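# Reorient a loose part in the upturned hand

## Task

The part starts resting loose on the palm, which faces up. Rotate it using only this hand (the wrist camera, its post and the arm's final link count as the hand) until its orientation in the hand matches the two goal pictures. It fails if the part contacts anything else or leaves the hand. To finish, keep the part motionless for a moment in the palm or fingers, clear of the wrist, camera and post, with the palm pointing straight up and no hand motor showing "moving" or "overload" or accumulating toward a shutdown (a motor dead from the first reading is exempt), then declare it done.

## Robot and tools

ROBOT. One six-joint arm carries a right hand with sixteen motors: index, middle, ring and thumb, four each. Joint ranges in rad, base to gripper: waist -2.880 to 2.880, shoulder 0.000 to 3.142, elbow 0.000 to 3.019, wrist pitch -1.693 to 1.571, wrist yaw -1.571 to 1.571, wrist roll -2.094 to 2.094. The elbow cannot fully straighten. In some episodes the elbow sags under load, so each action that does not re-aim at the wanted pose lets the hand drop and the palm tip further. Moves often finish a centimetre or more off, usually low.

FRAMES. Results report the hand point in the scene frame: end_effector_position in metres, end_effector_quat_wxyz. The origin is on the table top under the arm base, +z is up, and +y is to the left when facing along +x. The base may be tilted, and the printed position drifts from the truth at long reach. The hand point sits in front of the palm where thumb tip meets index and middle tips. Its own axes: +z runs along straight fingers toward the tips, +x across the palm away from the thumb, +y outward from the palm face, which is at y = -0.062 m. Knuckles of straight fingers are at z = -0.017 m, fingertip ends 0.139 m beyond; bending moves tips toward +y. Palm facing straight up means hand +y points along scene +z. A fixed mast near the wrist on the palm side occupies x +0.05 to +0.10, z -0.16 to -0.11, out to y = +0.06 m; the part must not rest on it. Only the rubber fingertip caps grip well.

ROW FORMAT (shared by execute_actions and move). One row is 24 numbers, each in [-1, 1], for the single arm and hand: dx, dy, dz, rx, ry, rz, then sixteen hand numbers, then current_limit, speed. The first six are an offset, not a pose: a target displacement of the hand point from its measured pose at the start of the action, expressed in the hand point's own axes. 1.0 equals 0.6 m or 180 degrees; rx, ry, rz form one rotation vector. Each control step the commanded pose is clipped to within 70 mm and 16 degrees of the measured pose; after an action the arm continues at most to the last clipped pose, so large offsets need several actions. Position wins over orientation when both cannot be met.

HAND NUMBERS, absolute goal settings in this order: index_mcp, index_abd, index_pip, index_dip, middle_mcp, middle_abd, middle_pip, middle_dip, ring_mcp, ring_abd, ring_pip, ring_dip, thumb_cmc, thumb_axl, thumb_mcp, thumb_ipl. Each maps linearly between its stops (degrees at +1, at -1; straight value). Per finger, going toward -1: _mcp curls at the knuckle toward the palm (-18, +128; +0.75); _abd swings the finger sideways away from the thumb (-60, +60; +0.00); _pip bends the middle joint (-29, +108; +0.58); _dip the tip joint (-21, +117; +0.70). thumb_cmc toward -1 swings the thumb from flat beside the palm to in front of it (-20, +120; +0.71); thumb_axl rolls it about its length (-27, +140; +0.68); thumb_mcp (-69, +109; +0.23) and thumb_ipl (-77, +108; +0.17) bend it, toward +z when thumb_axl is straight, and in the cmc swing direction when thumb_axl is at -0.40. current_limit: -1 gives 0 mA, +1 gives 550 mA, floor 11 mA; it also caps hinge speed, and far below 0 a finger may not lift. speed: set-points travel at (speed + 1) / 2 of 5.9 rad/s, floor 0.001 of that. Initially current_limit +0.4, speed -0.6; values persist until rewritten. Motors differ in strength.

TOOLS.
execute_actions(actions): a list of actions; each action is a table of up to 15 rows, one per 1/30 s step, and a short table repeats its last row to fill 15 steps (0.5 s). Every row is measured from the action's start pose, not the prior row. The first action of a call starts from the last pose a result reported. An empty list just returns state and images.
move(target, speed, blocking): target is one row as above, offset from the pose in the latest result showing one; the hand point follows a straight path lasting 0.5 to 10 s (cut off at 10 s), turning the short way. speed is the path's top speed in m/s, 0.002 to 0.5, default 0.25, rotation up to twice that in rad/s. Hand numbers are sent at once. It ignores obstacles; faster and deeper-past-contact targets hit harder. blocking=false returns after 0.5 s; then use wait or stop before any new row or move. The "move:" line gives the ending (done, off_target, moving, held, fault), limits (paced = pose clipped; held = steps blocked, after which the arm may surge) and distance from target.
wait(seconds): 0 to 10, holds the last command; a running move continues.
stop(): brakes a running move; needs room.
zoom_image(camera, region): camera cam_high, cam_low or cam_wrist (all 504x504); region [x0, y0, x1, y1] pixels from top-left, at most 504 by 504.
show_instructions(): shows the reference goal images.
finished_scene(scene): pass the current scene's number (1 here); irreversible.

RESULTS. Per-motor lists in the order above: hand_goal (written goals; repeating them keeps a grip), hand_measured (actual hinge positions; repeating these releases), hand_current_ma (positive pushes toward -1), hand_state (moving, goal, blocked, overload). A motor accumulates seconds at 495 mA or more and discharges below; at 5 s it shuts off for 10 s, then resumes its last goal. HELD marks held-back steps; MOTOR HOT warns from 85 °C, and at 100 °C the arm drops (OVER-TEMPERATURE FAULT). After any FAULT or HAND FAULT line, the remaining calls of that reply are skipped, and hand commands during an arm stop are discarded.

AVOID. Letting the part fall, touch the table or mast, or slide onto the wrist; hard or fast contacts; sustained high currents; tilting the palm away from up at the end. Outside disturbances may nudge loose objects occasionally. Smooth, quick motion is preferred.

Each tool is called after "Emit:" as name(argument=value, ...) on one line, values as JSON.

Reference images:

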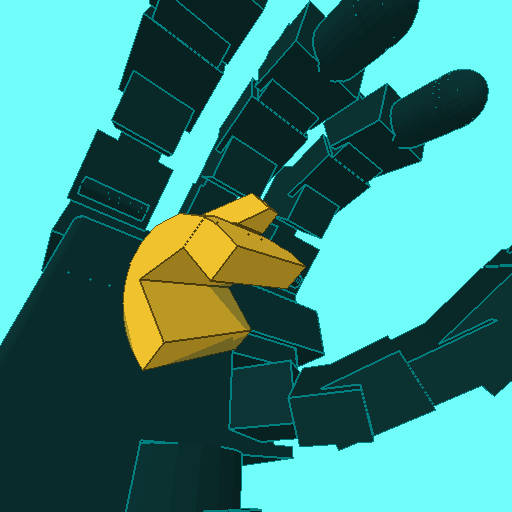

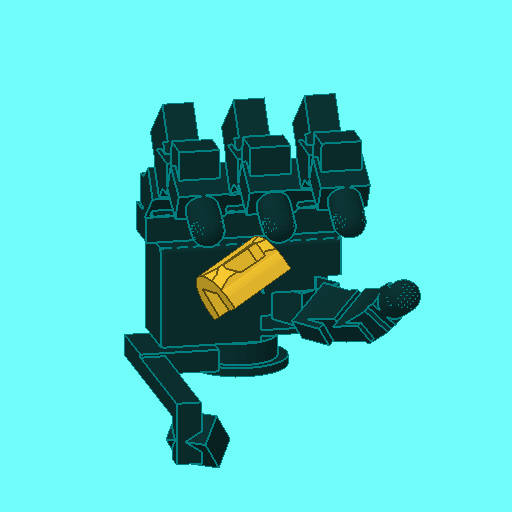

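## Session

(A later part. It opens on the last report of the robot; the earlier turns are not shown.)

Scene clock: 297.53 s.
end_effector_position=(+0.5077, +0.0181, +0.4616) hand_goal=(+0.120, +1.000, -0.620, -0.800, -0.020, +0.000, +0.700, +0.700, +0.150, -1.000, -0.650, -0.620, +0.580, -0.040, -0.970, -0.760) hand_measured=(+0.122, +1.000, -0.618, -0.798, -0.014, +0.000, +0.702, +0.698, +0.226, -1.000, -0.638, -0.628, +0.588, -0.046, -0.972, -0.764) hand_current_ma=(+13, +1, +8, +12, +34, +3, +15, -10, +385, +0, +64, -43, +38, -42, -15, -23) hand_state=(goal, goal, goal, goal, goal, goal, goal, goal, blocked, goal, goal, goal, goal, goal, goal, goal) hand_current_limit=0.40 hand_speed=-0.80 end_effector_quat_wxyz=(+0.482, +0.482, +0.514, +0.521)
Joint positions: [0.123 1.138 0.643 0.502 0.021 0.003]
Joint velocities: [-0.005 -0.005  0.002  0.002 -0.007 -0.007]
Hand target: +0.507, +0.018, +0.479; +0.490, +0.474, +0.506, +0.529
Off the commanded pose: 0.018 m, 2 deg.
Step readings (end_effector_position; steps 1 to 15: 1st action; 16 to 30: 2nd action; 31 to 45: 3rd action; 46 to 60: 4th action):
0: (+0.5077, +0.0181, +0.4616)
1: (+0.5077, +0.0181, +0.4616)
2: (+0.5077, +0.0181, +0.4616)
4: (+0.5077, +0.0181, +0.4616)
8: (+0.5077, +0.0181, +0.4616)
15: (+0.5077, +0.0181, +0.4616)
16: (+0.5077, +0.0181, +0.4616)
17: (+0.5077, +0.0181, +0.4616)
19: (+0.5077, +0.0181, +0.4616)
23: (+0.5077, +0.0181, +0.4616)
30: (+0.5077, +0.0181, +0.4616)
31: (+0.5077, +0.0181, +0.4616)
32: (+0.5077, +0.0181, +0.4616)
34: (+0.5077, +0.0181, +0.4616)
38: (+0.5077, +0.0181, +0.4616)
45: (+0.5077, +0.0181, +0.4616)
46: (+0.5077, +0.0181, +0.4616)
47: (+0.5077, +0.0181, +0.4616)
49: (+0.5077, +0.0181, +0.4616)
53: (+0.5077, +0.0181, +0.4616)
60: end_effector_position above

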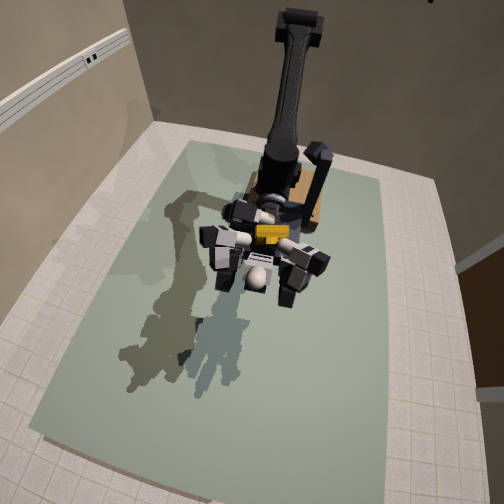

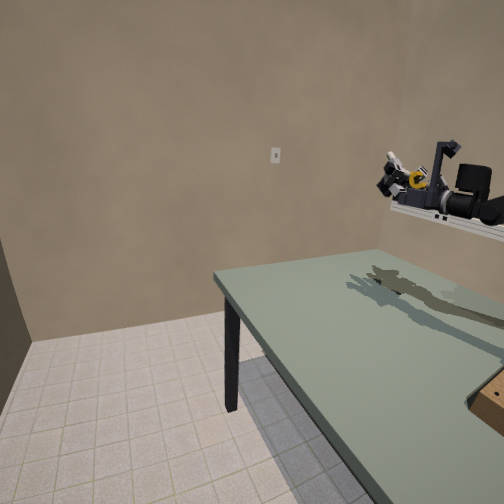

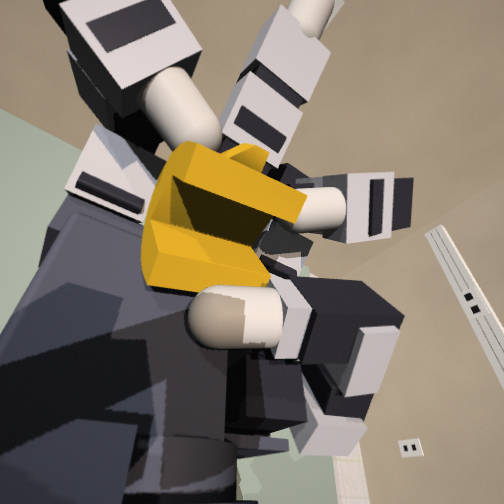

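Emit:
execute_actions(actions=[[[0,0.03,0,-0.01,0,0,0.12,1,-0.62,-0.8,0.1,0,0.7,0.7,0.2,-0.92,-0.65,-0.55,0.66,0.02,-0.98,-0.8,0.4,-0.85]],[[0,0.03,0,-0.01,0,0,0.12,1,-0.62,-0.8,0.15,0,0.7,0.7,0.17,-0.85,-0.65,-0.48,0.74,0.08,-1,-0.85,0.4,-0.85]],[[0,0.03,0,-0.01,0,0,0.12,1,-0.62,-0.8,0.15,0,0.7,0.7,0.17,-0.85,-0.65,-0.48,0.74,0.08,-1,-0.85,0.4,-0.85]]])

Emit:
zoom_image(camera="cam_high", region=[170,150,340,320])

Scene clock: 301.10 s.
end_effector_position=(+0.5077, +0.0181, +0.4616) hand_goal=(+0.120, +1.000, -0.620, -0.800, +0.150, +0.000, +0.700, +0.700, +0.170, -0.850, -0.650, -0.480, +0.740, +0.080, -1.000, -0.850) hand_measured=(+0.122, +1.000, -0.618, -0.798, +0.158, +0.000, +0.702, +0.698, +0.192, -0.858, -0.646, -0.486, +0.650, -0.030, -0.972, -0.806) hand_current_ma=(+13, +1, +8, +12, +44, +3, +15, -10, +116, -33, +19, -27, -385, -385, +183, +322) hand_state=(goal, goal, goal, goal, goal, goal, goal, goal, blocked, goal, goal, goal, blocked, blocked, blocked, blocked) hand_current_limit=0.40 hand_speed=-0.85 end_effector_quat_wxyz=(+0.482, +0.482, +0.514, +0.521)
Joint positions: [0.123 1.138 0.643 0.502 0.021 0.003]
Joint velocities: [-0.015 -0.015  0.002 -0.017  0.037 -0.007]
Hand target: +0.507, +0.018, +0.479; +0.490, +0.474, +0.506, +0.529
Off the commanded pose: 0.018 m, 2 deg.
Step readings (end_effector_position; steps 1 to 15: 1st action; 16 to 30: 2nd action; 31 to 45: 3rd action):
0: (+0.5077, +0.0181, +0.4616)
1: (+0.5077, +0.0181, +0.4616)
2: (+0.5077, +0.0181, +0.4616)
4: (+0.5077, +0.0181, +0.4616)
8: (+0.5077, +0.0181, +0.4616)
15: (+0.5077, +0.0181, +0.4616)
16: (+0.5077, +0.0181, +0.4616)
17: (+0.5077, +0.0181, +0.4616)
19: (+0.5077, +0.0181, +0.4616)
23: (+0.5077, +0.0181, +0.4616)
30: (+0.5077, +0.0181, +0.4616)
31: (+0.5077, +0.0181, +0.4616)
32: (+0.5077, +0.0181, +0.4616)
34: (+0.5077, +0.0181, +0.4616)
38: (+0.5077, +0.0181, +0.4616)
45: end_effector_position above

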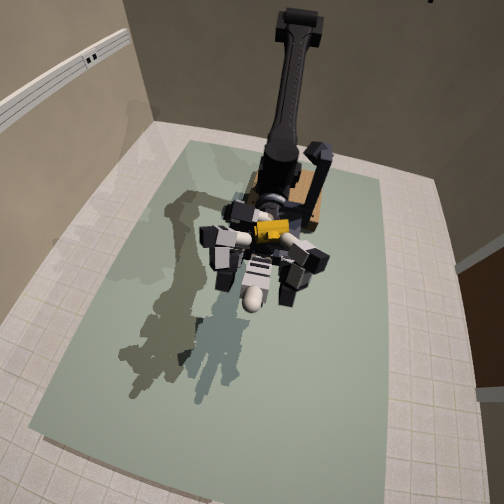

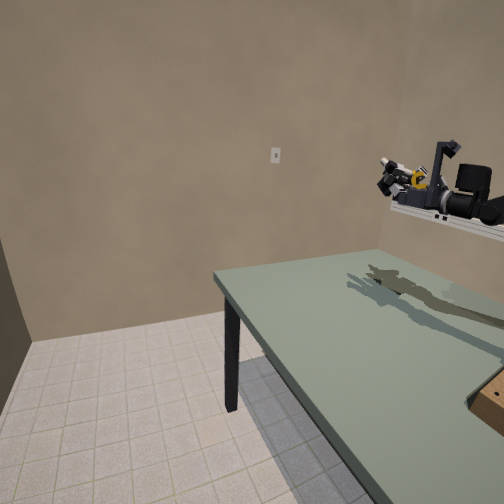

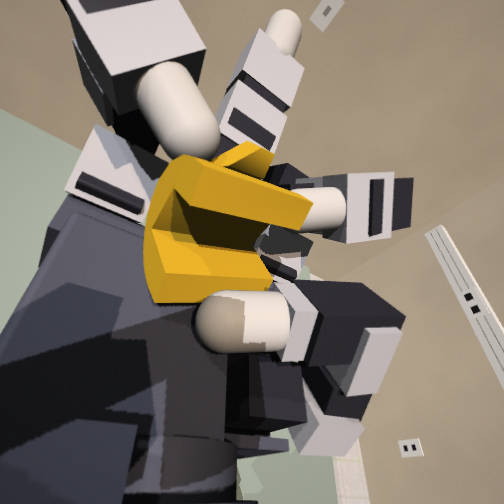

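Region (170, 150, 340, 320) of cam_high's 504x504 image, scaled by 2.965, with more detail than that image has.

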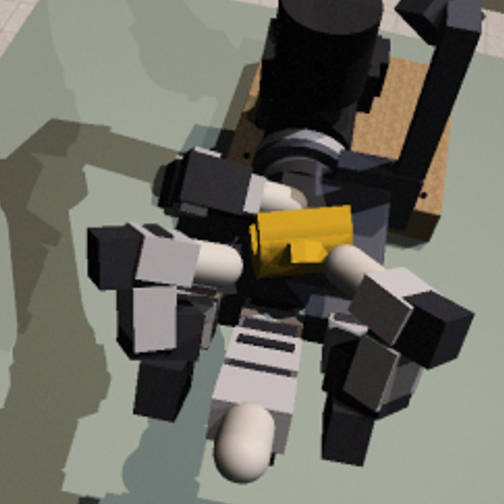

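Progress. Unjam thumb, continue.

Emit:
execute_actions(actions=[[[0,0.03,0,-0.01,0,0,0.12,1,-0.62,-0.8,0.15,0,0.7,0.7,0.17,-0.8,-0.68,-0.42,0.7,0.05,-0.95,-0.76,0.4,-0.85]],[[0,0.03,0,-0.01,0,0,0.12,1,-0.62,-0.8,0.15,0,0.7,0.7,0.16,-0.74,-0.7,-0.35,0.74,0.12,-0.93,-0.73,0.4,-0.85]],[[0,0.03,0,-0.01,0,0,0.12,1,-0.62,-0.8,0.15,0,0.7,0.7,0.16,-0.74,-0.7,-0.35,0.74,0.12,-0.93,-0.73,0.4,-0.85]]])

Emit:
zoom_image(camera="cam_high", region=[170,150,340,320])

Scene clock: 304.67 s.
end_effector_position=(+0.5077, +0.0181, +0.4616) hand_goal=(+0.120, +1.000, -0.620, -0.800, +0.150, +0.000, +0.700, +0.700, +0.160, -0.740, -0.700, -0.350, +0.740, +0.120, -0.930, -0.730) hand_measured=(+0.122, +1.000, -0.618, -0.798, +0.158, +0.000, +0.702, +0.698, +0.188, -0.748, -0.690, -0.354, +0.660, -0.030, -0.936, -0.742) hand_current_ma=(+13, +1, +8, +12, +44, +3, +15, -10, +149, -33, +49, -22, -385, -385, -42, -93) hand_state=(goal, goal, goal, goal, goal, goal, goal, goal, blocked, goal, goal, goal, blocked, blocked, goal, goal) hand_current_limit=0.40 hand_speed=-0.85 end_effector_quat_wxyz=(+0.482, +0.482, +0.514, +0.521)
Joint positions: [0.123 1.138 0.643 0.502 0.021 0.003]
Joint velocities: [ 0.005 -0.015 -0.012  0.002 -0.037 -0.051]
Hand target: +0.507, +0.018, +0.479; +0.490, +0.474, +0.506, +0.529
Off the commanded pose: 0.018 m, 2 deg.
Step readings (end_effector_position; steps 1 to 15: 1st action; 16 to 30: 2nd action; 31 to 45: 3rd action):
0: (+0.5077, +0.0181, +0.4616)
1: (+0.5077, +0.0181, +0.4616)
2: (+0.5077, +0.0181, +0.4616)
4: (+0.5077, +0.0181, +0.4616)
8: (+0.5077, +0.0181, +0.4616)
15: (+0.5077, +0.0181, +0.4616)
16: (+0.5077, +0.0181, +0.4616)
17: (+0.5077, +0.0181, +0.4616)
19: (+0.5077, +0.0181, +0.4616)
23: (+0.5077, +0.0181, +0.4616)
30: (+0.5077, +0.0181, +0.4616)
31: (+0.5077, +0.0181, +0.4616)
32: (+0.5077, +0.0181, +0.4616)
34: (+0.5077, +0.0181, +0.4616)
38: (+0.5077, +0.0181, +0.4616)
45: end_effector_position above

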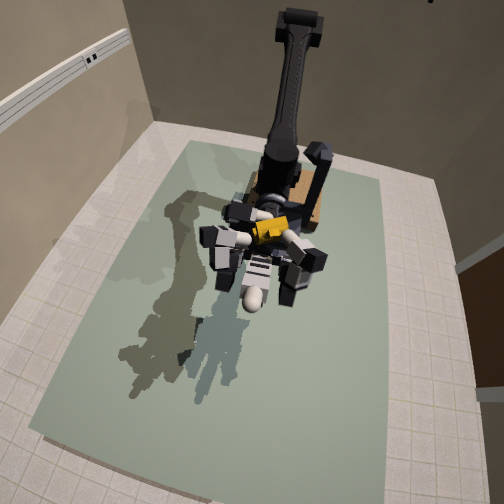

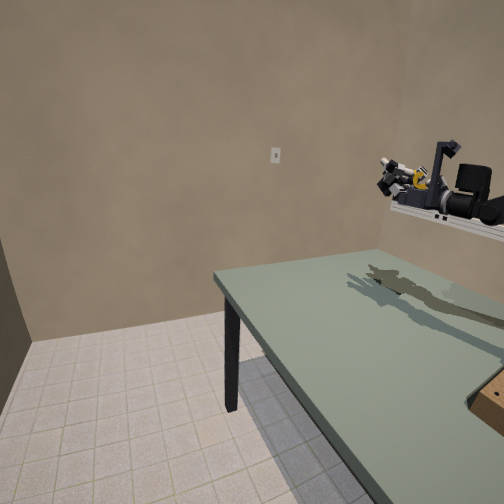

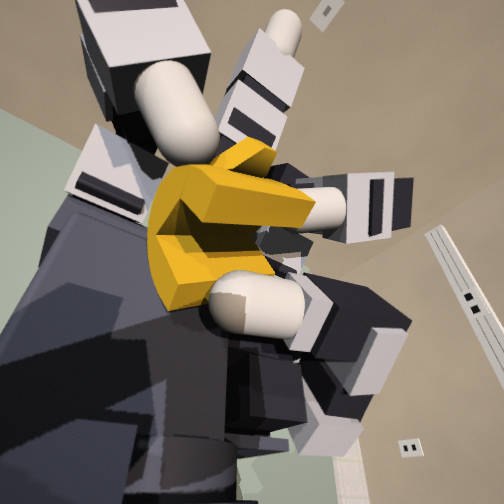

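Region (170, 150, 340, 320) of cam_high's 504x504 image, scaled by 2.965, with more detail than that image has.

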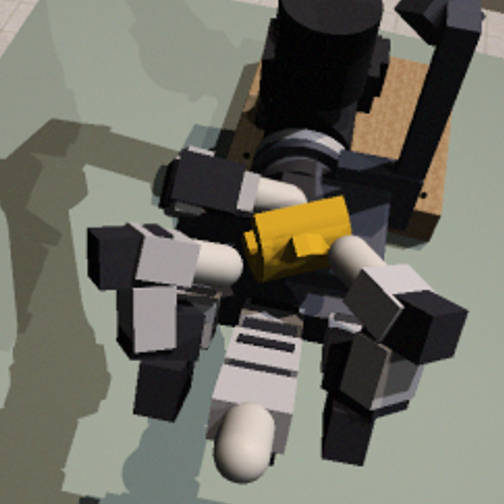

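Emit:
execute_actions(actions=[[[0,0.03,0,-0.01,0,0,0.12,1,-0.62,-0.8,0.15,0,0.7,0.7,0.17,-0.78,-0.66,-0.3,0.64,0.0,-0.96,-0.76,0.4,-0.85]],[[0,0.03,0,-0.01,0,0,0.12,1,-0.62,-0.8,0.15,0,0.7,0.7,0.18,-0.82,-0.63,-0.24,0.63,0.0,-0.98,-0.78,0.4,-0.85]],[[0,0.03,0,-0.01,0,0,0.12,1,-0.62,-0.8,0.15,0,0.7,0.7,0.18,-0.82,-0.63,-0.24,0.63,0.0,-0.98,-0.78,0.4,-0.85]]])

Emit:
zoom_image(camera="cam_high", region=[170,150,340,320])

Scene clock: 308.47 s.
end_effector_position=(+0.5077, +0.0181, +0.4616) hand_goal=(+0.120, +1.000, -0.620, -0.800, +0.150, +0.000, +0.700, +0.700, +0.180, -0.820, -0.630, -0.240, +0.630, +0.000, -0.980, -0.780) hand_measured=(+0.122, +1.000, -0.618, -0.798, +0.158, +0.000, +0.702, +0.698, +0.186, -0.818, -0.632, -0.244, +0.624, -0.028, -0.958, -0.780) hand_current_ma=(+13, +1, +8, +12, +44, +3, +15, -10, +33, +10, -15, -20, -30, -174, +143, +3) hand_state=(goal, goal, goal, goal, goal, goal, goal, goal, goal, goal, goal, goal, goal, blocked, blocked, goal) hand_current_limit=0.40 hand_speed=-0.85 end_effector_quat_wxyz=(+0.482, +0.482, +0.514, +0.521)
Joint positions: [0.123 1.138 0.643 0.502 0.021 0.003]
Joint velocities: [-0.005 -0.005 -0.007 -0.007  0.007  0.022]
Hand target: +0.507, +0.018, +0.479; +0.490, +0.474, +0.506, +0.529
Off the commanded pose: 0.018 m, 2 deg.
Step readings (end_effector_position; steps 1 to 15: 1st action; 16 to 30: 2nd action; 31 to 45: 3rd action):
0: (+0.5077, +0.0181, +0.4616)
1: (+0.5077, +0.0181, +0.4616)
2: (+0.5077, +0.0181, +0.4616)
4: (+0.5077, +0.0181, +0.4616)
8: (+0.5077, +0.0181, +0.4616)
15: (+0.5077, +0.0181, +0.4616)
16: (+0.5077, +0.0181, +0.4616)
17: (+0.5077, +0.0181, +0.4616)
19: (+0.5077, +0.0181, +0.4616)
23: (+0.5077, +0.0181, +0.4616)
30: (+0.5077, +0.0181, +0.4616)
31: (+0.5077, +0.0181, +0.4616)
32: (+0.5077, +0.0181, +0.4616)
34: (+0.5077, +0.0181, +0.4616)
38: (+0.5077, +0.0181, +0.4616)
45: end_effector_position above

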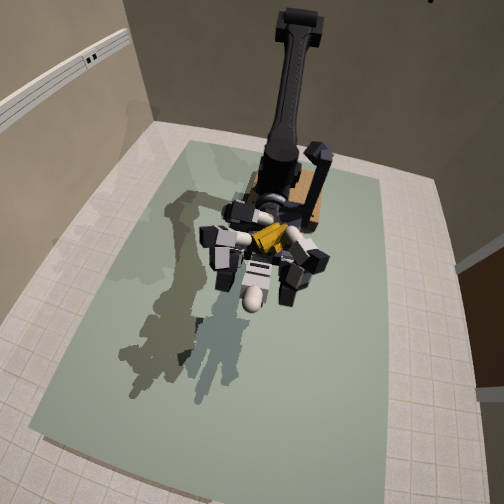

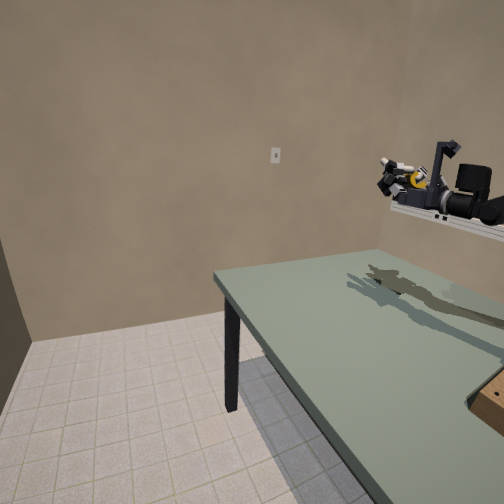

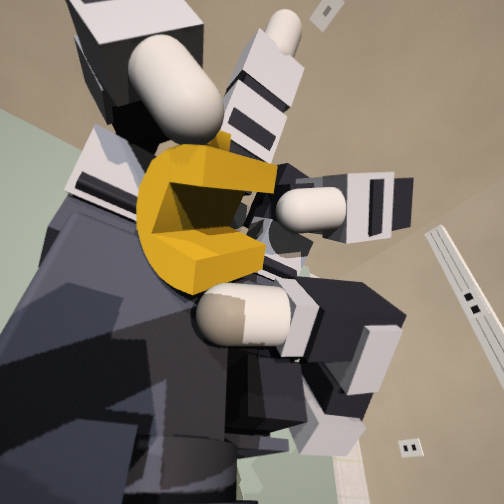

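Region (170, 150, 340, 320) of cam_high's 504x504 image, scaled by 2.965, with more detail than that image has.

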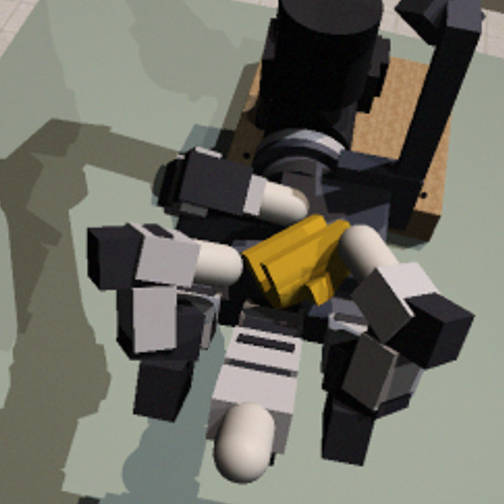

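Emit:
execute_actions(actions=[[[0,0.03,0,-0.01,0,0,0.12,1,-0.62,-0.8,0.15,0,0.7,0.7,0.6,-0.7,-0.55,-0.6,0.63,-0.03,-0.96,-0.78,0.4,-0.6]],[[0,0.03,0,-0.01,0,0,0.12,1,-0.62,-0.8,0.15,0,0.7,0.7,0.65,-0.6,-0.8,-0.9,0.63,-0.03,-0.96,-0.78,0.4,-0.6]],[[0,0.03,0,-0.01,0,0,0.12,1,-0.62,-0.8,0.15,0,0.7,0.7,0.45,-0.75,-0.85,-0.75,0.63,-0.03,-0.96,-0.78,0.4,-0.75]],[[0,0.03,0,-0.01,0,0,0.12,1,-0.62,-0.8,0.25,0,0.7,0.7,0.35,-0.8,-0.85,-0.58,0.63,-0.03,-0.96,-0.78,0.4,-0.8]]])

Emit:
zoom_image(camera="cam_high", region=[170,150,340,320])

Scene clock: 312.77 s.
end_effector_position=(+0.5077, +0.0181, +0.4616) hand_goal=(+0.120, +1.000, -0.620, -0.800, +0.250, +0.000, +0.700, +0.700, +0.350, -0.800, -0.850, -0.580, +0.630, -0.030, -0.960, -0.780) hand_measured=(+0.122, +1.000, -0.618, -0.798, +0.260, +0.000, +0.702, +0.698, +0.376, -0.800, -0.850, -0.610, +0.628, -0.040, -0.960, -0.786) hand_current_ma=(+14, +1, +8, +12, +49, +3, +15, -10, +141, +2, -1, -154, -11, -64, +1, -48) hand_state=(goal, goal, goal, goal, goal, goal, goal, goal, blocked, goal, goal, blocked, goal, goal, goal, goal) hand_current_limit=0.40 hand_speed=-0.80 end_effector_quat_wxyz=(+0.482, +0.482, +0.514, +0.521)
Joint positions: [0.123 1.138 0.643 0.502 0.021 0.003]
Joint velocities: [-0.005 -0.005 -0.002 -0.022 -0.037  0.051]
Hand target: +0.507, +0.018, +0.479; +0.490, +0.474, +0.506, +0.529
Off the commanded pose: 0.018 m, 2 deg.
Step readings (end_effector_position; steps 1 to 15: 1st action; 16 to 30: 2nd action; 31 to 45: 3rd action; 46 to 60: 4th action):
0: (+0.5077, +0.0181, +0.4616)
1: (+0.5077, +0.0181, +0.4616)
2: (+0.5077, +0.0181, +0.4616)
4: (+0.5077, +0.0181, +0.4616)
8: (+0.5077, +0.0181, +0.4616)
15: (+0.5077, +0.0181, +0.4616)
16: (+0.5077, +0.0181, +0.4616)
17: (+0.5077, +0.0181, +0.4616)
19: (+0.5077, +0.0181, +0.4616)
23: (+0.5077, +0.0181, +0.4616)
30: (+0.5077, +0.0181, +0.4616)
31: (+0.5077, +0.0181, +0.4616)
32: (+0.5077, +0.0181, +0.4616)
34: (+0.5077, +0.0181, +0.4616)
38: (+0.5077, +0.0181, +0.4616)
45: (+0.5077, +0.0181, +0.4616)
46: (+0.5077, +0.0181, +0.4616)
47: (+0.5077, +0.0181, +0.4616)
49: (+0.5077, +0.0181, +0.4616)
53: (+0.5077, +0.0181, +0.4616)
60: end_effector_position above

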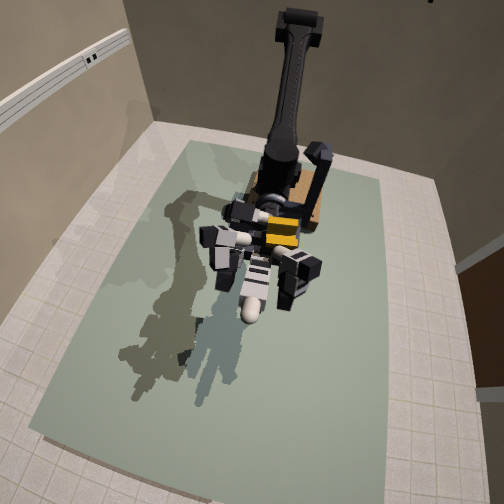

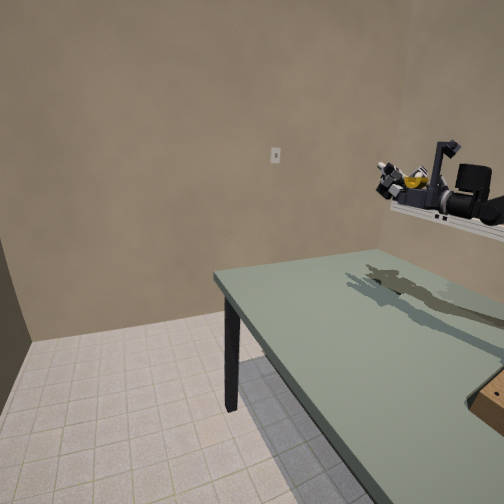

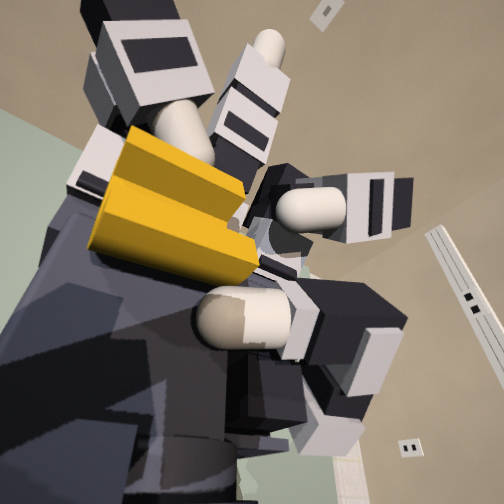

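Region (170, 150, 340, 320) of cam_high's 504x504 image, scaled by 2.965, with more detail than that image has.

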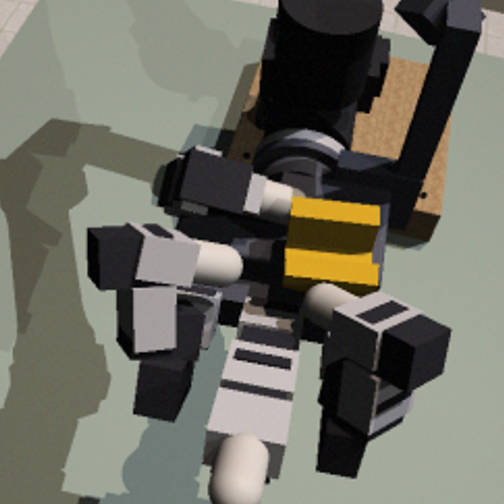

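Emit:
execute_actions(actions=[[[0,0.03,0,-0.01,0,0,0,1,-0.62,-0.75,0.4,0,0.7,0.7,0.55,-0.9,-0.5,-0.4,0.63,-0.2,-0.96,-0.78,0.4,-0.4]],[[0,0.03,0,-0.01,0,0,-0.1,1,-0.62,-0.7,0.4,0,0.7,0.7,0.3,-1,0,-0.3,0.63,-0.3,-0.94,-0.78,0.4,-0.4]],[[0,0.03,0,-0.01,0,0,-0.1,1,-0.62,-0.7,0.3,0,0.7,0.7,-0.2,-1,0,-0.5,0.63,-0.3,-0.94,-0.78,0.4,-0.5]],[[0,0.03,0,-0.01,0,0,-0.1,1,-0.62,-0.7,0.3,0,0.7,0.7,-0.5,-1,-0.2,-0.75,0.63,-0.3,-0.94,-0.78,0.4,-0.6]],[[0,0.03,0,-0.01,0,0,-0.1,1,-0.62,-0.7,0.3,0,0.7,0.7,-0.5,-1,-0.5,-0.65,0.63,-0.3,-0.94,-0.78,0.4,-0.7]],[[0,0.03,0,-0.01,0,0,-0.1,1,-0.62,-0.7,0.3,0,0.7,0.7,-0.5,-1,-0.72,-0.5,0.63,-0.3,-0.94,-0.78,0.4,-0.7]]])

Emit:
zoom_image(camera="cam_high", region=[170,150,340,320])

Scene clock: 318.47 s.
end_effector_position=(+0.5077, +0.0181, +0.4616) hand_goal=(-0.100, +1.000, -0.620, -0.700, +0.300, +0.000, +0.700, +0.700, -0.500, -1.000, -0.720, -0.500, +0.630, -0.300, -0.940, -0.780) hand_measured=(-0.092, +1.000, -0.618, -0.704, +0.326, +0.000, +0.702, +0.698, -0.498, -1.000, -0.698, -0.500, +0.628, -0.296, -0.948, -0.784) hand_current_ma=(+45, +1, +8, -17, +144, +3, +15, -10, +15, +1, +113, +1, -9, +23, -53, -33) hand_state=(goal, goal, goal, goal, blocked, goal, goal, goal, goal, goal, blocked, goal, goal, goal, goal, goal) hand_current_limit=0.40 hand_speed=-0.70 end_effector_quat_wxyz=(+0.482, +0.482, +0.514, +0.521)
Joint positions: [0.123 1.138 0.643 0.502 0.021 0.003]
Joint velocities: [-0.015 -0.005  0.007  0.007  0.007 -0.022]
Hand target: +0.507, +0.018, +0.479; +0.490, +0.474, +0.506, +0.529
Off the commanded pose: 0.018 m, 2 deg.
Step readings (end_effector_position; steps 1 to 15: 1st action; 16 to 30: 2nd action; 31 to 45: 3rd action; 46 to 60: 4th action; 61 to 75: 5th action; 76 to 90: 6th action):
0: (+0.5077, +0.0181, +0.4616)
1: (+0.5077, +0.0181, +0.4616)
2: (+0.5077, +0.0181, +0.4616)
4: (+0.5077, +0.0181, +0.4616)
8: (+0.5077, +0.0181, +0.4616)
15: (+0.5077, +0.0181, +0.4616)
16: (+0.5077, +0.0181, +0.4616)
17: (+0.5077, +0.0181, +0.4616)
19: (+0.5077, +0.0181, +0.4616)
23: (+0.5077, +0.0181, +0.4616)
30: (+0.5077, +0.0181, +0.4616)
31: (+0.5077, +0.0181, +0.4616)
32: (+0.5077, +0.0181, +0.4616)
34: (+0.5077, +0.0181, +0.4616)
38: (+0.5077, +0.0181, +0.4616)
45: (+0.5077, +0.0181, +0.4616)
46: (+0.5077, +0.0181, +0.4616)
47: (+0.5077, +0.0181, +0.4616)
49: (+0.5077, +0.0181, +0.4616)
53: (+0.5077, +0.0181, +0.4616)
60: (+0.5077, +0.0181, +0.4616)
61: (+0.5077, +0.0181, +0.4616)
62: (+0.5077, +0.0181, +0.4616)
64: (+0.5077, +0.0181, +0.4616)
68: (+0.5077, +0.0181, +0.4616)
75: (+0.5077, +0.0181, +0.4616)
76: (+0.5077, +0.0181, +0.4616)
77: (+0.5077, +0.0181, +0.4616)
79: (+0.5077, +0.0181, +0.4616)
83: (+0.5077, +0.0181, +0.4616)
90: end_effector_position above

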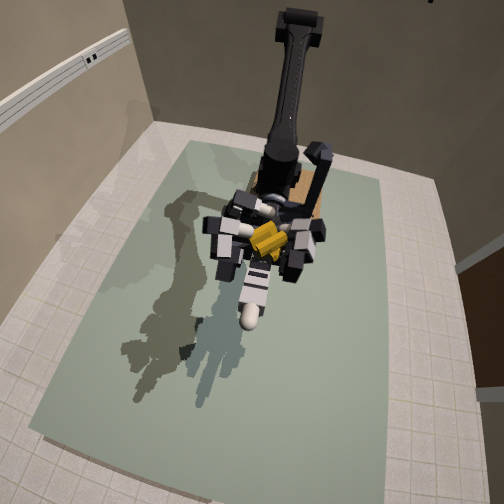

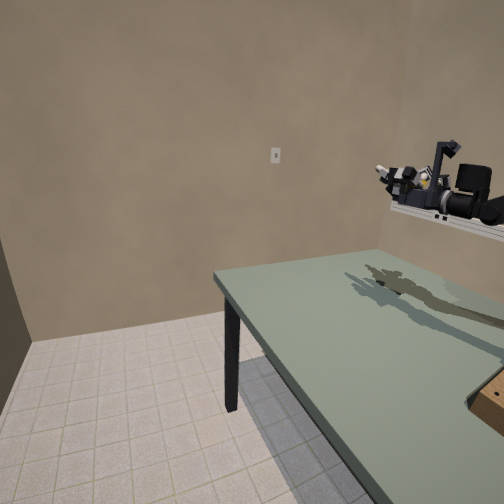

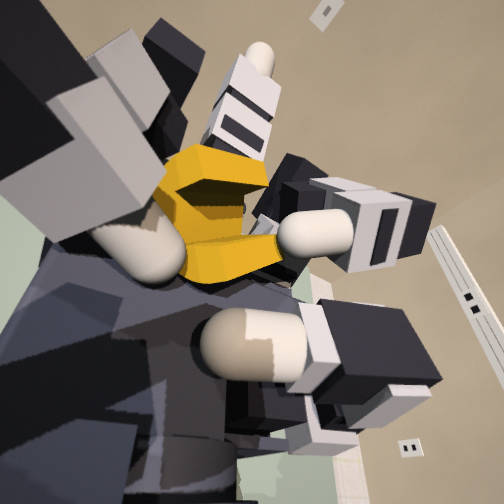

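Region (170, 150, 340, 320) of cam_high's 504x504 image, scaled by 2.965, with more detail than that image has.

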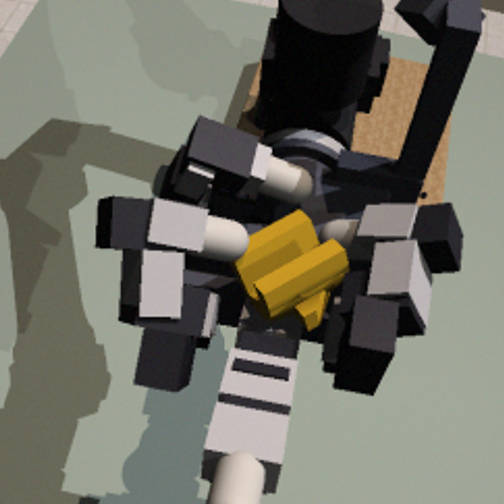

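Emit:
execute_actions(actions=[[[0,0.03,0,-0.01,0,0,0.05,1,-0.75,-0.65,0.3,0,0.7,0.7,-0.5,-1,-0.72,-0.5,0.63,-0.35,-0.8,-0.7,0.4,-0.7]],[[0,0.03,0,-0.01,0,0,-0.12,1,-0.78,-0.62,0.33,0,0.7,0.7,-0.47,-1,-0.72,-0.5,0.65,-0.35,-0.5,-0.5,0.4,-0.75]],[[0,0.03,0,-0.01,0,0,-0.3,1,-0.78,-0.62,0.33,0,0.7,0.7,-0.42,-1,-0.72,-0.5,0.65,-0.35,-0.4,-0.5,0.4,-0.75]],[[0,0.03,0,-0.01,0,0,-0.3,1,-0.78,-0.62,0.25,0,0.7,0.7,-0.42,-1,-0.72,-0.5,0.65,-0.35,-0.4,-0.5,0.4,-0.75]]])

Emit:
zoom_image(camera="cam_high", region=[170,150,340,320])

Scene clock: 322.33 s.
end_effector_position=(+0.5077, +0.0181, +0.4616) hand_goal=(-0.300, +1.000, -0.780, -0.620, +0.250, +0.000, +0.700, +0.700, -0.420, -1.000, -0.720, -0.500, +0.650, -0.350, -0.400, -0.500) hand_measured=(-0.286, +1.000, -0.772, -0.620, +0.280, +0.000, +0.702, +0.698, -0.422, -1.000, -0.710, -0.498, +0.654, -0.346, -0.400, -0.504) hand_current_ma=(+70, +1, +43, -2, +160, +3, +15, -10, -10, +1, +47, +6, +23, +20, -6, -25) hand_state=(goal, goal, goal, goal, blocked, goal, goal, goal, goal, goal, goal, goal, goal, goal, goal, goal) hand_current_limit=0.40 hand_speed=-0.75 end_effector_quat_wxyz=(+0.482, +0.482, +0.514, +0.521)
Joint positions: [0.123 1.138 0.643 0.502 0.021 0.003]
Joint velocities: [-0.005  0.005 -0.002 -0.017 -0.037 -0.066]
Hand target: +0.507, +0.018, +0.479; +0.490, +0.474, +0.506, +0.529
Off the commanded pose: 0.018 m, 2 deg.
Step readings (end_effector_position; steps 1 to 15: 1st action; 16 to 30: 2nd action; 31 to 45: 3rd action; 46 to 60: 4th action):
0: (+0.5077, +0.0181, +0.4616)
1: (+0.5077, +0.0181, +0.4616)
2: (+0.5077, +0.0181, +0.4616)
4: (+0.5077, +0.0181, +0.4616)
8: (+0.5077, +0.0181, +0.4616)
15: (+0.5077, +0.0181, +0.4616)
16: (+0.5077, +0.0181, +0.4616)
17: (+0.5077, +0.0181, +0.4616)
19: (+0.5077, +0.0181, +0.4616)
23: (+0.5077, +0.0181, +0.4616)
30: (+0.5077, +0.0181, +0.4616)
31: (+0.5077, +0.0181, +0.4616)
32: (+0.5077, +0.0181, +0.4616)
34: (+0.5077, +0.0181, +0.4616)
38: (+0.5077, +0.0181, +0.4616)
45: (+0.5077, +0.0181, +0.4616)
46: (+0.5077, +0.0181, +0.4616)
47: (+0.5077, +0.0181, +0.4616)
49: (+0.5077, +0.0181, +0.4616)
53: (+0.5077, +0.0181, +0.4616)
60: end_effector_position above

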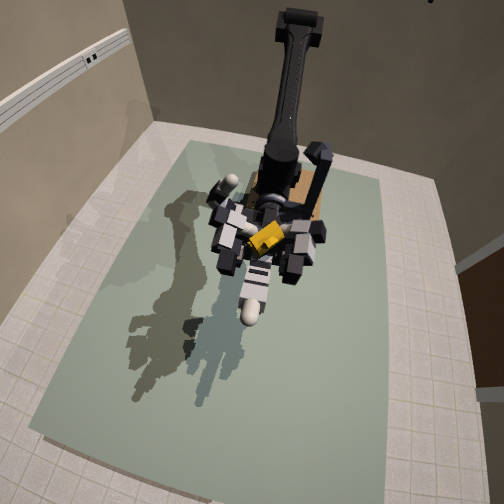

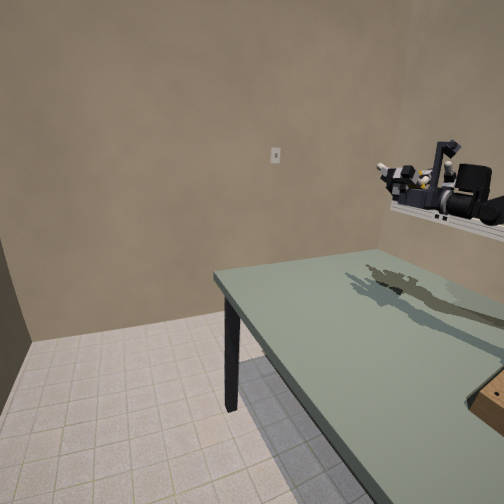

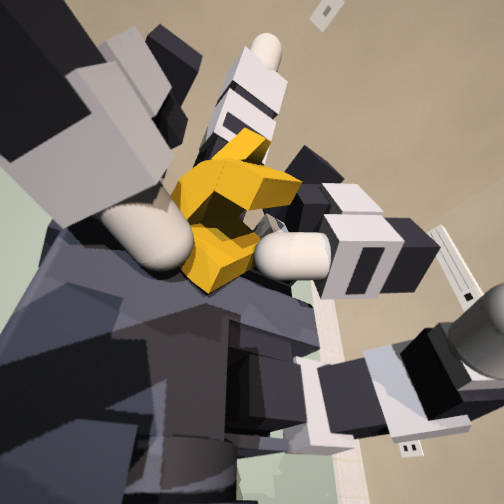

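Region (170, 150, 340, 320) of cam_high's 504x504 image, scaled by 2.965, with more detail than that image has.

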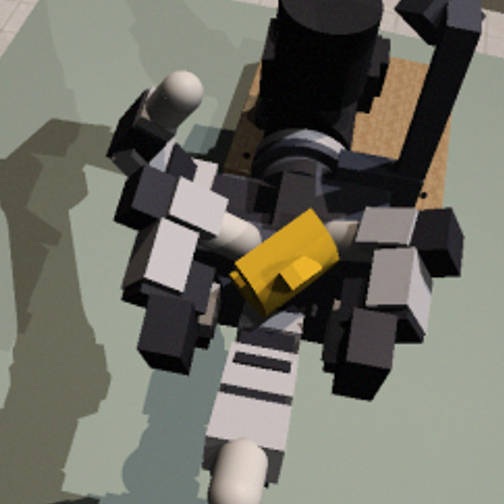

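Great roll. Now ring up, index down/open a little.

Emit:
execute_actions(actions=[[[0,0.03,0,-0.01,0,0,-0.35,1,-0.77,-0.58,0.22,0,0.7,0.7,-0.33,-1,-0.74,-0.52,0.65,-0.35,-0.4,-0.5,0.4,-0.85]],[[0,0.03,0,-0.01,0,0,-0.4,1,-0.76,-0.54,0.17,0,0.7,0.7,-0.23,-1,-0.75,-0.52,0.65,-0.35,-0.4,-0.5,0.4,-0.85]],[[0,0.03,0,-0.01,0,0,-0.4,1,-0.76,-0.54,0.17,0,0.7,0.7,-0.16,-1,-0.75,-0.52,0.65,-0.35,-0.4,-0.5,0.4,-0.85]]])

Emit:
zoom_image(camera="cam_high", region=[170,150,340,320])

Emit:
zoom_image(camera="cam_wrist", region=[100,60,352,312])

Scene clock: 325.73 s.
end_effector_position=(+0.5077, +0.0181, +0.4616) hand_goal=(-0.400, +1.000, -0.760, -0.540, +0.170, +0.000, +0.700, +0.700, -0.160, -1.000, -0.750, -0.520, +0.650, -0.350, -0.400, -0.500) hand_measured=(-0.398, +1.000, -0.762, -0.540, +0.198, +0.000, +0.702, +0.698, -0.160, -1.000, -0.748, -0.518, +0.654, -0.346, -0.400, -0.504) hand_current_ma=(+11, +1, -6, -4, +146, +3, +15, -10, -5, +1, +7, +14, +24, +20, -5, -25) hand_state=(goal, goal, goal, goal, blocked, goal, goal, goal, goal, goal, goal, goal, goal, goal, goal, goal) hand_current_limit=0.40 hand_speed=-0.85 end_effector_quat_wxyz=(+0.482, +0.482, +0.514, +0.521)
Joint positions: [0.123 1.138 0.643 0.502 0.021 0.003]
Joint velocities: [ 0.005 -0.005  0.002 -0.027 -0.007  0.066]
Hand target: +0.507, +0.018, +0.479; +0.490, +0.474, +0.506, +0.529
Off the commanded pose: 0.018 m, 2 deg.
Step readings (end_effector_position; steps 1 to 15: 1st action; 16 to 30: 2nd action; 31 to 45: 3rd action):
0: (+0.5077, +0.0181, +0.4616)
1: (+0.5077, +0.0181, +0.4616)
2: (+0.5077, +0.0181, +0.4616)
4: (+0.5077, +0.0181, +0.4616)
8: (+0.5077, +0.0181, +0.4616)
15: (+0.5077, +0.0181, +0.4616)
16: (+0.5077, +0.0181, +0.4616)
17: (+0.5077, +0.0181, +0.4616)
19: (+0.5077, +0.0181, +0.4616)
23: (+0.5077, +0.0181, +0.4616)
30: (+0.5077, +0.0181, +0.4616)
31: (+0.5077, +0.0181, +0.4616)
32: (+0.5077, +0.0181, +0.4616)
34: (+0.5077, +0.0181, +0.4616)
38: (+0.5077, +0.0181, +0.4616)
45: end_effector_position above

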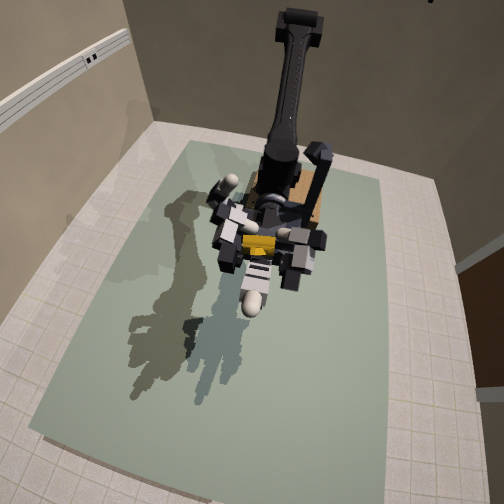

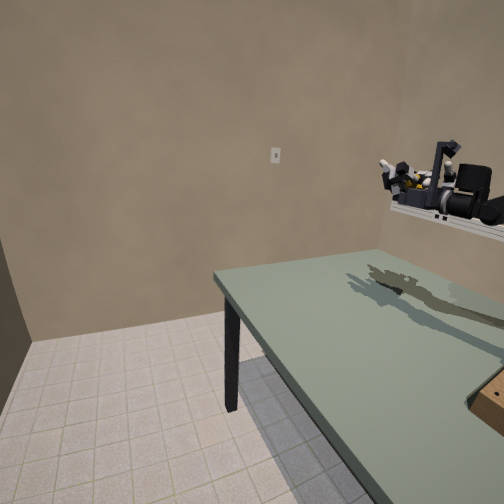

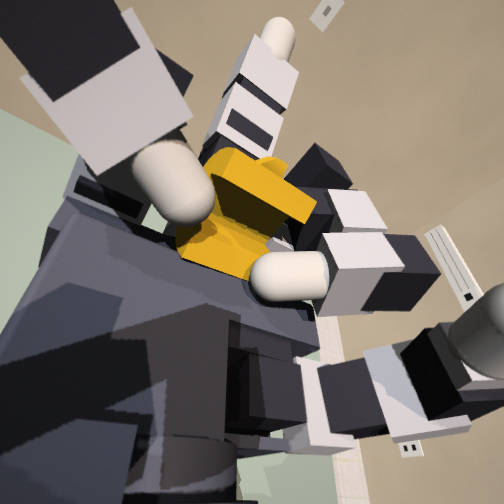

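Region (170, 150, 340, 320) of cam_high's 504x504 image, scaled by 2.965, with more detail than that image has.

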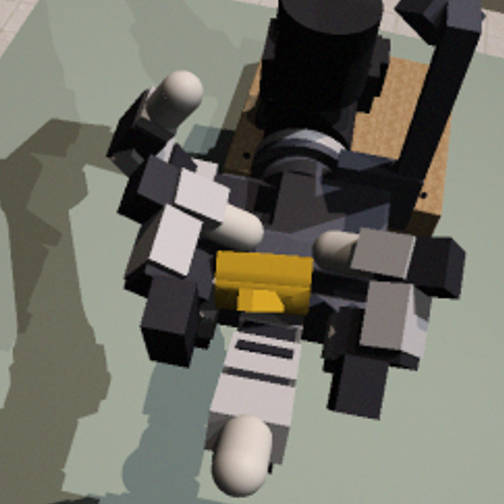

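Region (100, 60, 352, 312) of cam_wrist's 504x504 image, scaled by 2.000, with more detail than that image has.

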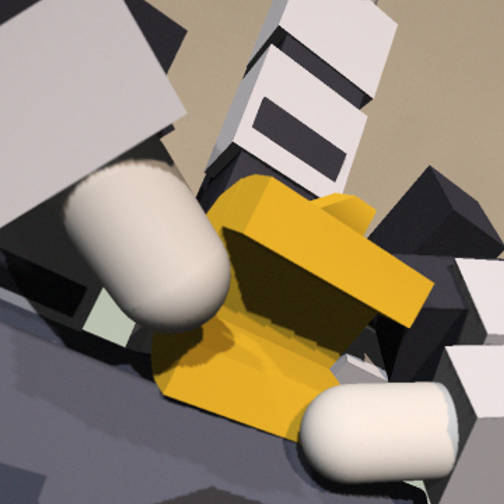

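Emit:
execute_actions(actions=[[[0,0.03,0,-0.01,0,0,-0.4,1,-0.77,-0.56,0.08,0,0.7,0.7,-0.14,-1,-0.78,-0.42,0.65,-0.35,-0.4,-0.5,0.4,-0.85]],[[0,0.03,0,-0.01,0,0,-0.4,1,-0.78,-0.58,-0.02,0,0.7,0.7,-0.12,-1,-0.8,-0.33,0.65,-0.35,-0.4,-0.5,0.4,-0.85]],[[0,0.03,0,-0.01,0,0,-0.4,1,-0.78,-0.58,-0.1,0,0.7,0.7,-0.1,-1,-0.82,-0.27,0.65,-0.35,-0.4,-0.5,0.4,-0.85]]])

Emit:
zoom_image(camera="cam_high", region=[170,150,340,320])

Emit:
zoom_image(camera="cam_wrist", region=[100,60,352,312])

Scene clock: 329.87 s.
end_effector_position=(+0.5077, +0.0181, +0.4616) hand_goal=(-0.400, +1.000, -0.780, -0.580, -0.100, +0.000, +0.700, +0.700, -0.100, -1.000, -0.820, -0.270, +0.650, -0.350, -0.400, -0.500) hand_measured=(-0.400, +1.000, -0.774, -0.572, -0.074, +0.000, +0.702, +0.698, -0.100, -1.000, -0.818, -0.272, +0.654, -0.346, -0.400, -0.504) hand_current_ma=(-5, +1, +35, +46, +144, +3, +15, -10, -2, +1, +7, -13, +24, +20, -5, -25) hand_state=(goal, goal, goal, goal, blocked, goal, goal, goal, goal, goal, goal, goal, goal, goal, goal, goal) hand_current_limit=0.40 hand_speed=-0.85 end_effector_quat_wxyz=(+0.482, +0.482, +0.514, +0.521)
Joint positions: [0.123 1.138 0.643 0.502 0.021 0.003]
Joint velocities: [-0.005 -0.005 -0.017 -0.012 -0.007 -0.007]
Hand target: +0.507, +0.018, +0.479; +0.490, +0.474, +0.506, +0.529
Off the commanded pose: 0.018 m, 2 deg.
Step readings (end_effector_position; steps 1 to 15: 1st action; 16 to 30: 2nd action; 31 to 45: 3rd action):
0: (+0.5077, +0.0181, +0.4616)
1: (+0.5077, +0.0181, +0.4616)
2: (+0.5077, +0.0181, +0.4616)
4: (+0.5077, +0.0181, +0.4616)
8: (+0.5077, +0.0181, +0.4616)
15: (+0.5077, +0.0181, +0.4616)
16: (+0.5077, +0.0181, +0.4616)
17: (+0.5077, +0.0181, +0.4616)
19: (+0.5077, +0.0181, +0.4616)
23: (+0.5077, +0.0181, +0.4616)
30: (+0.5077, +0.0181, +0.4616)
31: (+0.5077, +0.0181, +0.4616)
32: (+0.5077, +0.0181, +0.4616)
34: (+0.5077, +0.0181, +0.4616)
38: (+0.5077, +0.0181, +0.4616)
45: end_effector_position above

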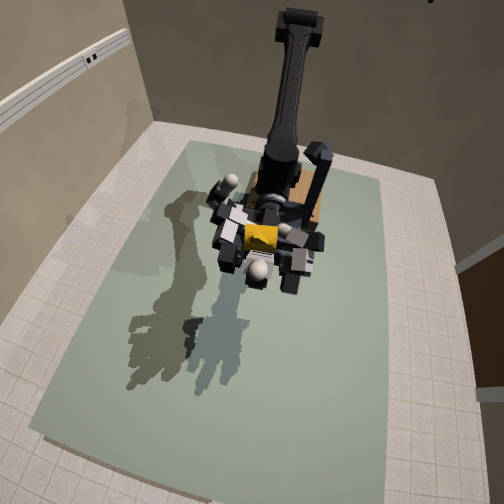

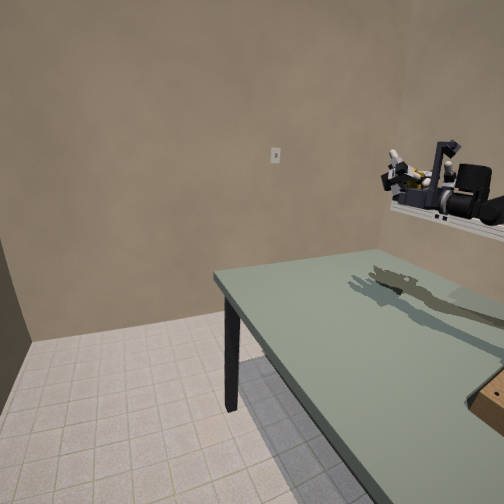

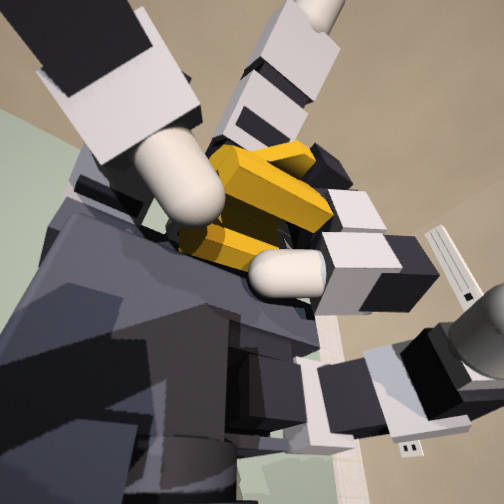

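Region (170, 150, 340, 320) of cam_high's 504x504 image, scaled by 2.965, with more detail than that image has.

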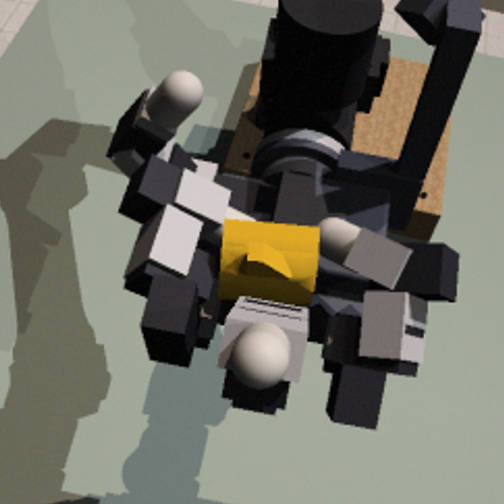

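Region (100, 60, 352, 312) of cam_wrist's 504x504 image, scaled by 2.000, with more detail than that image has.

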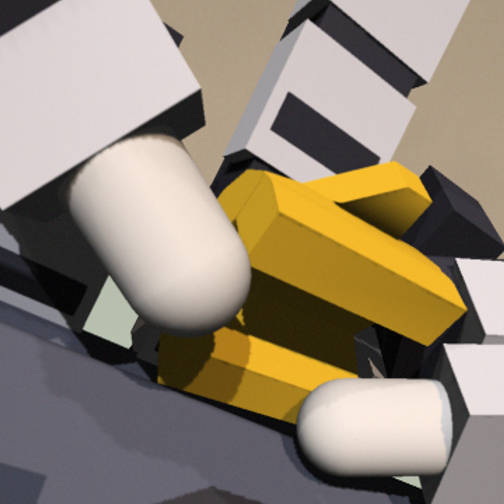

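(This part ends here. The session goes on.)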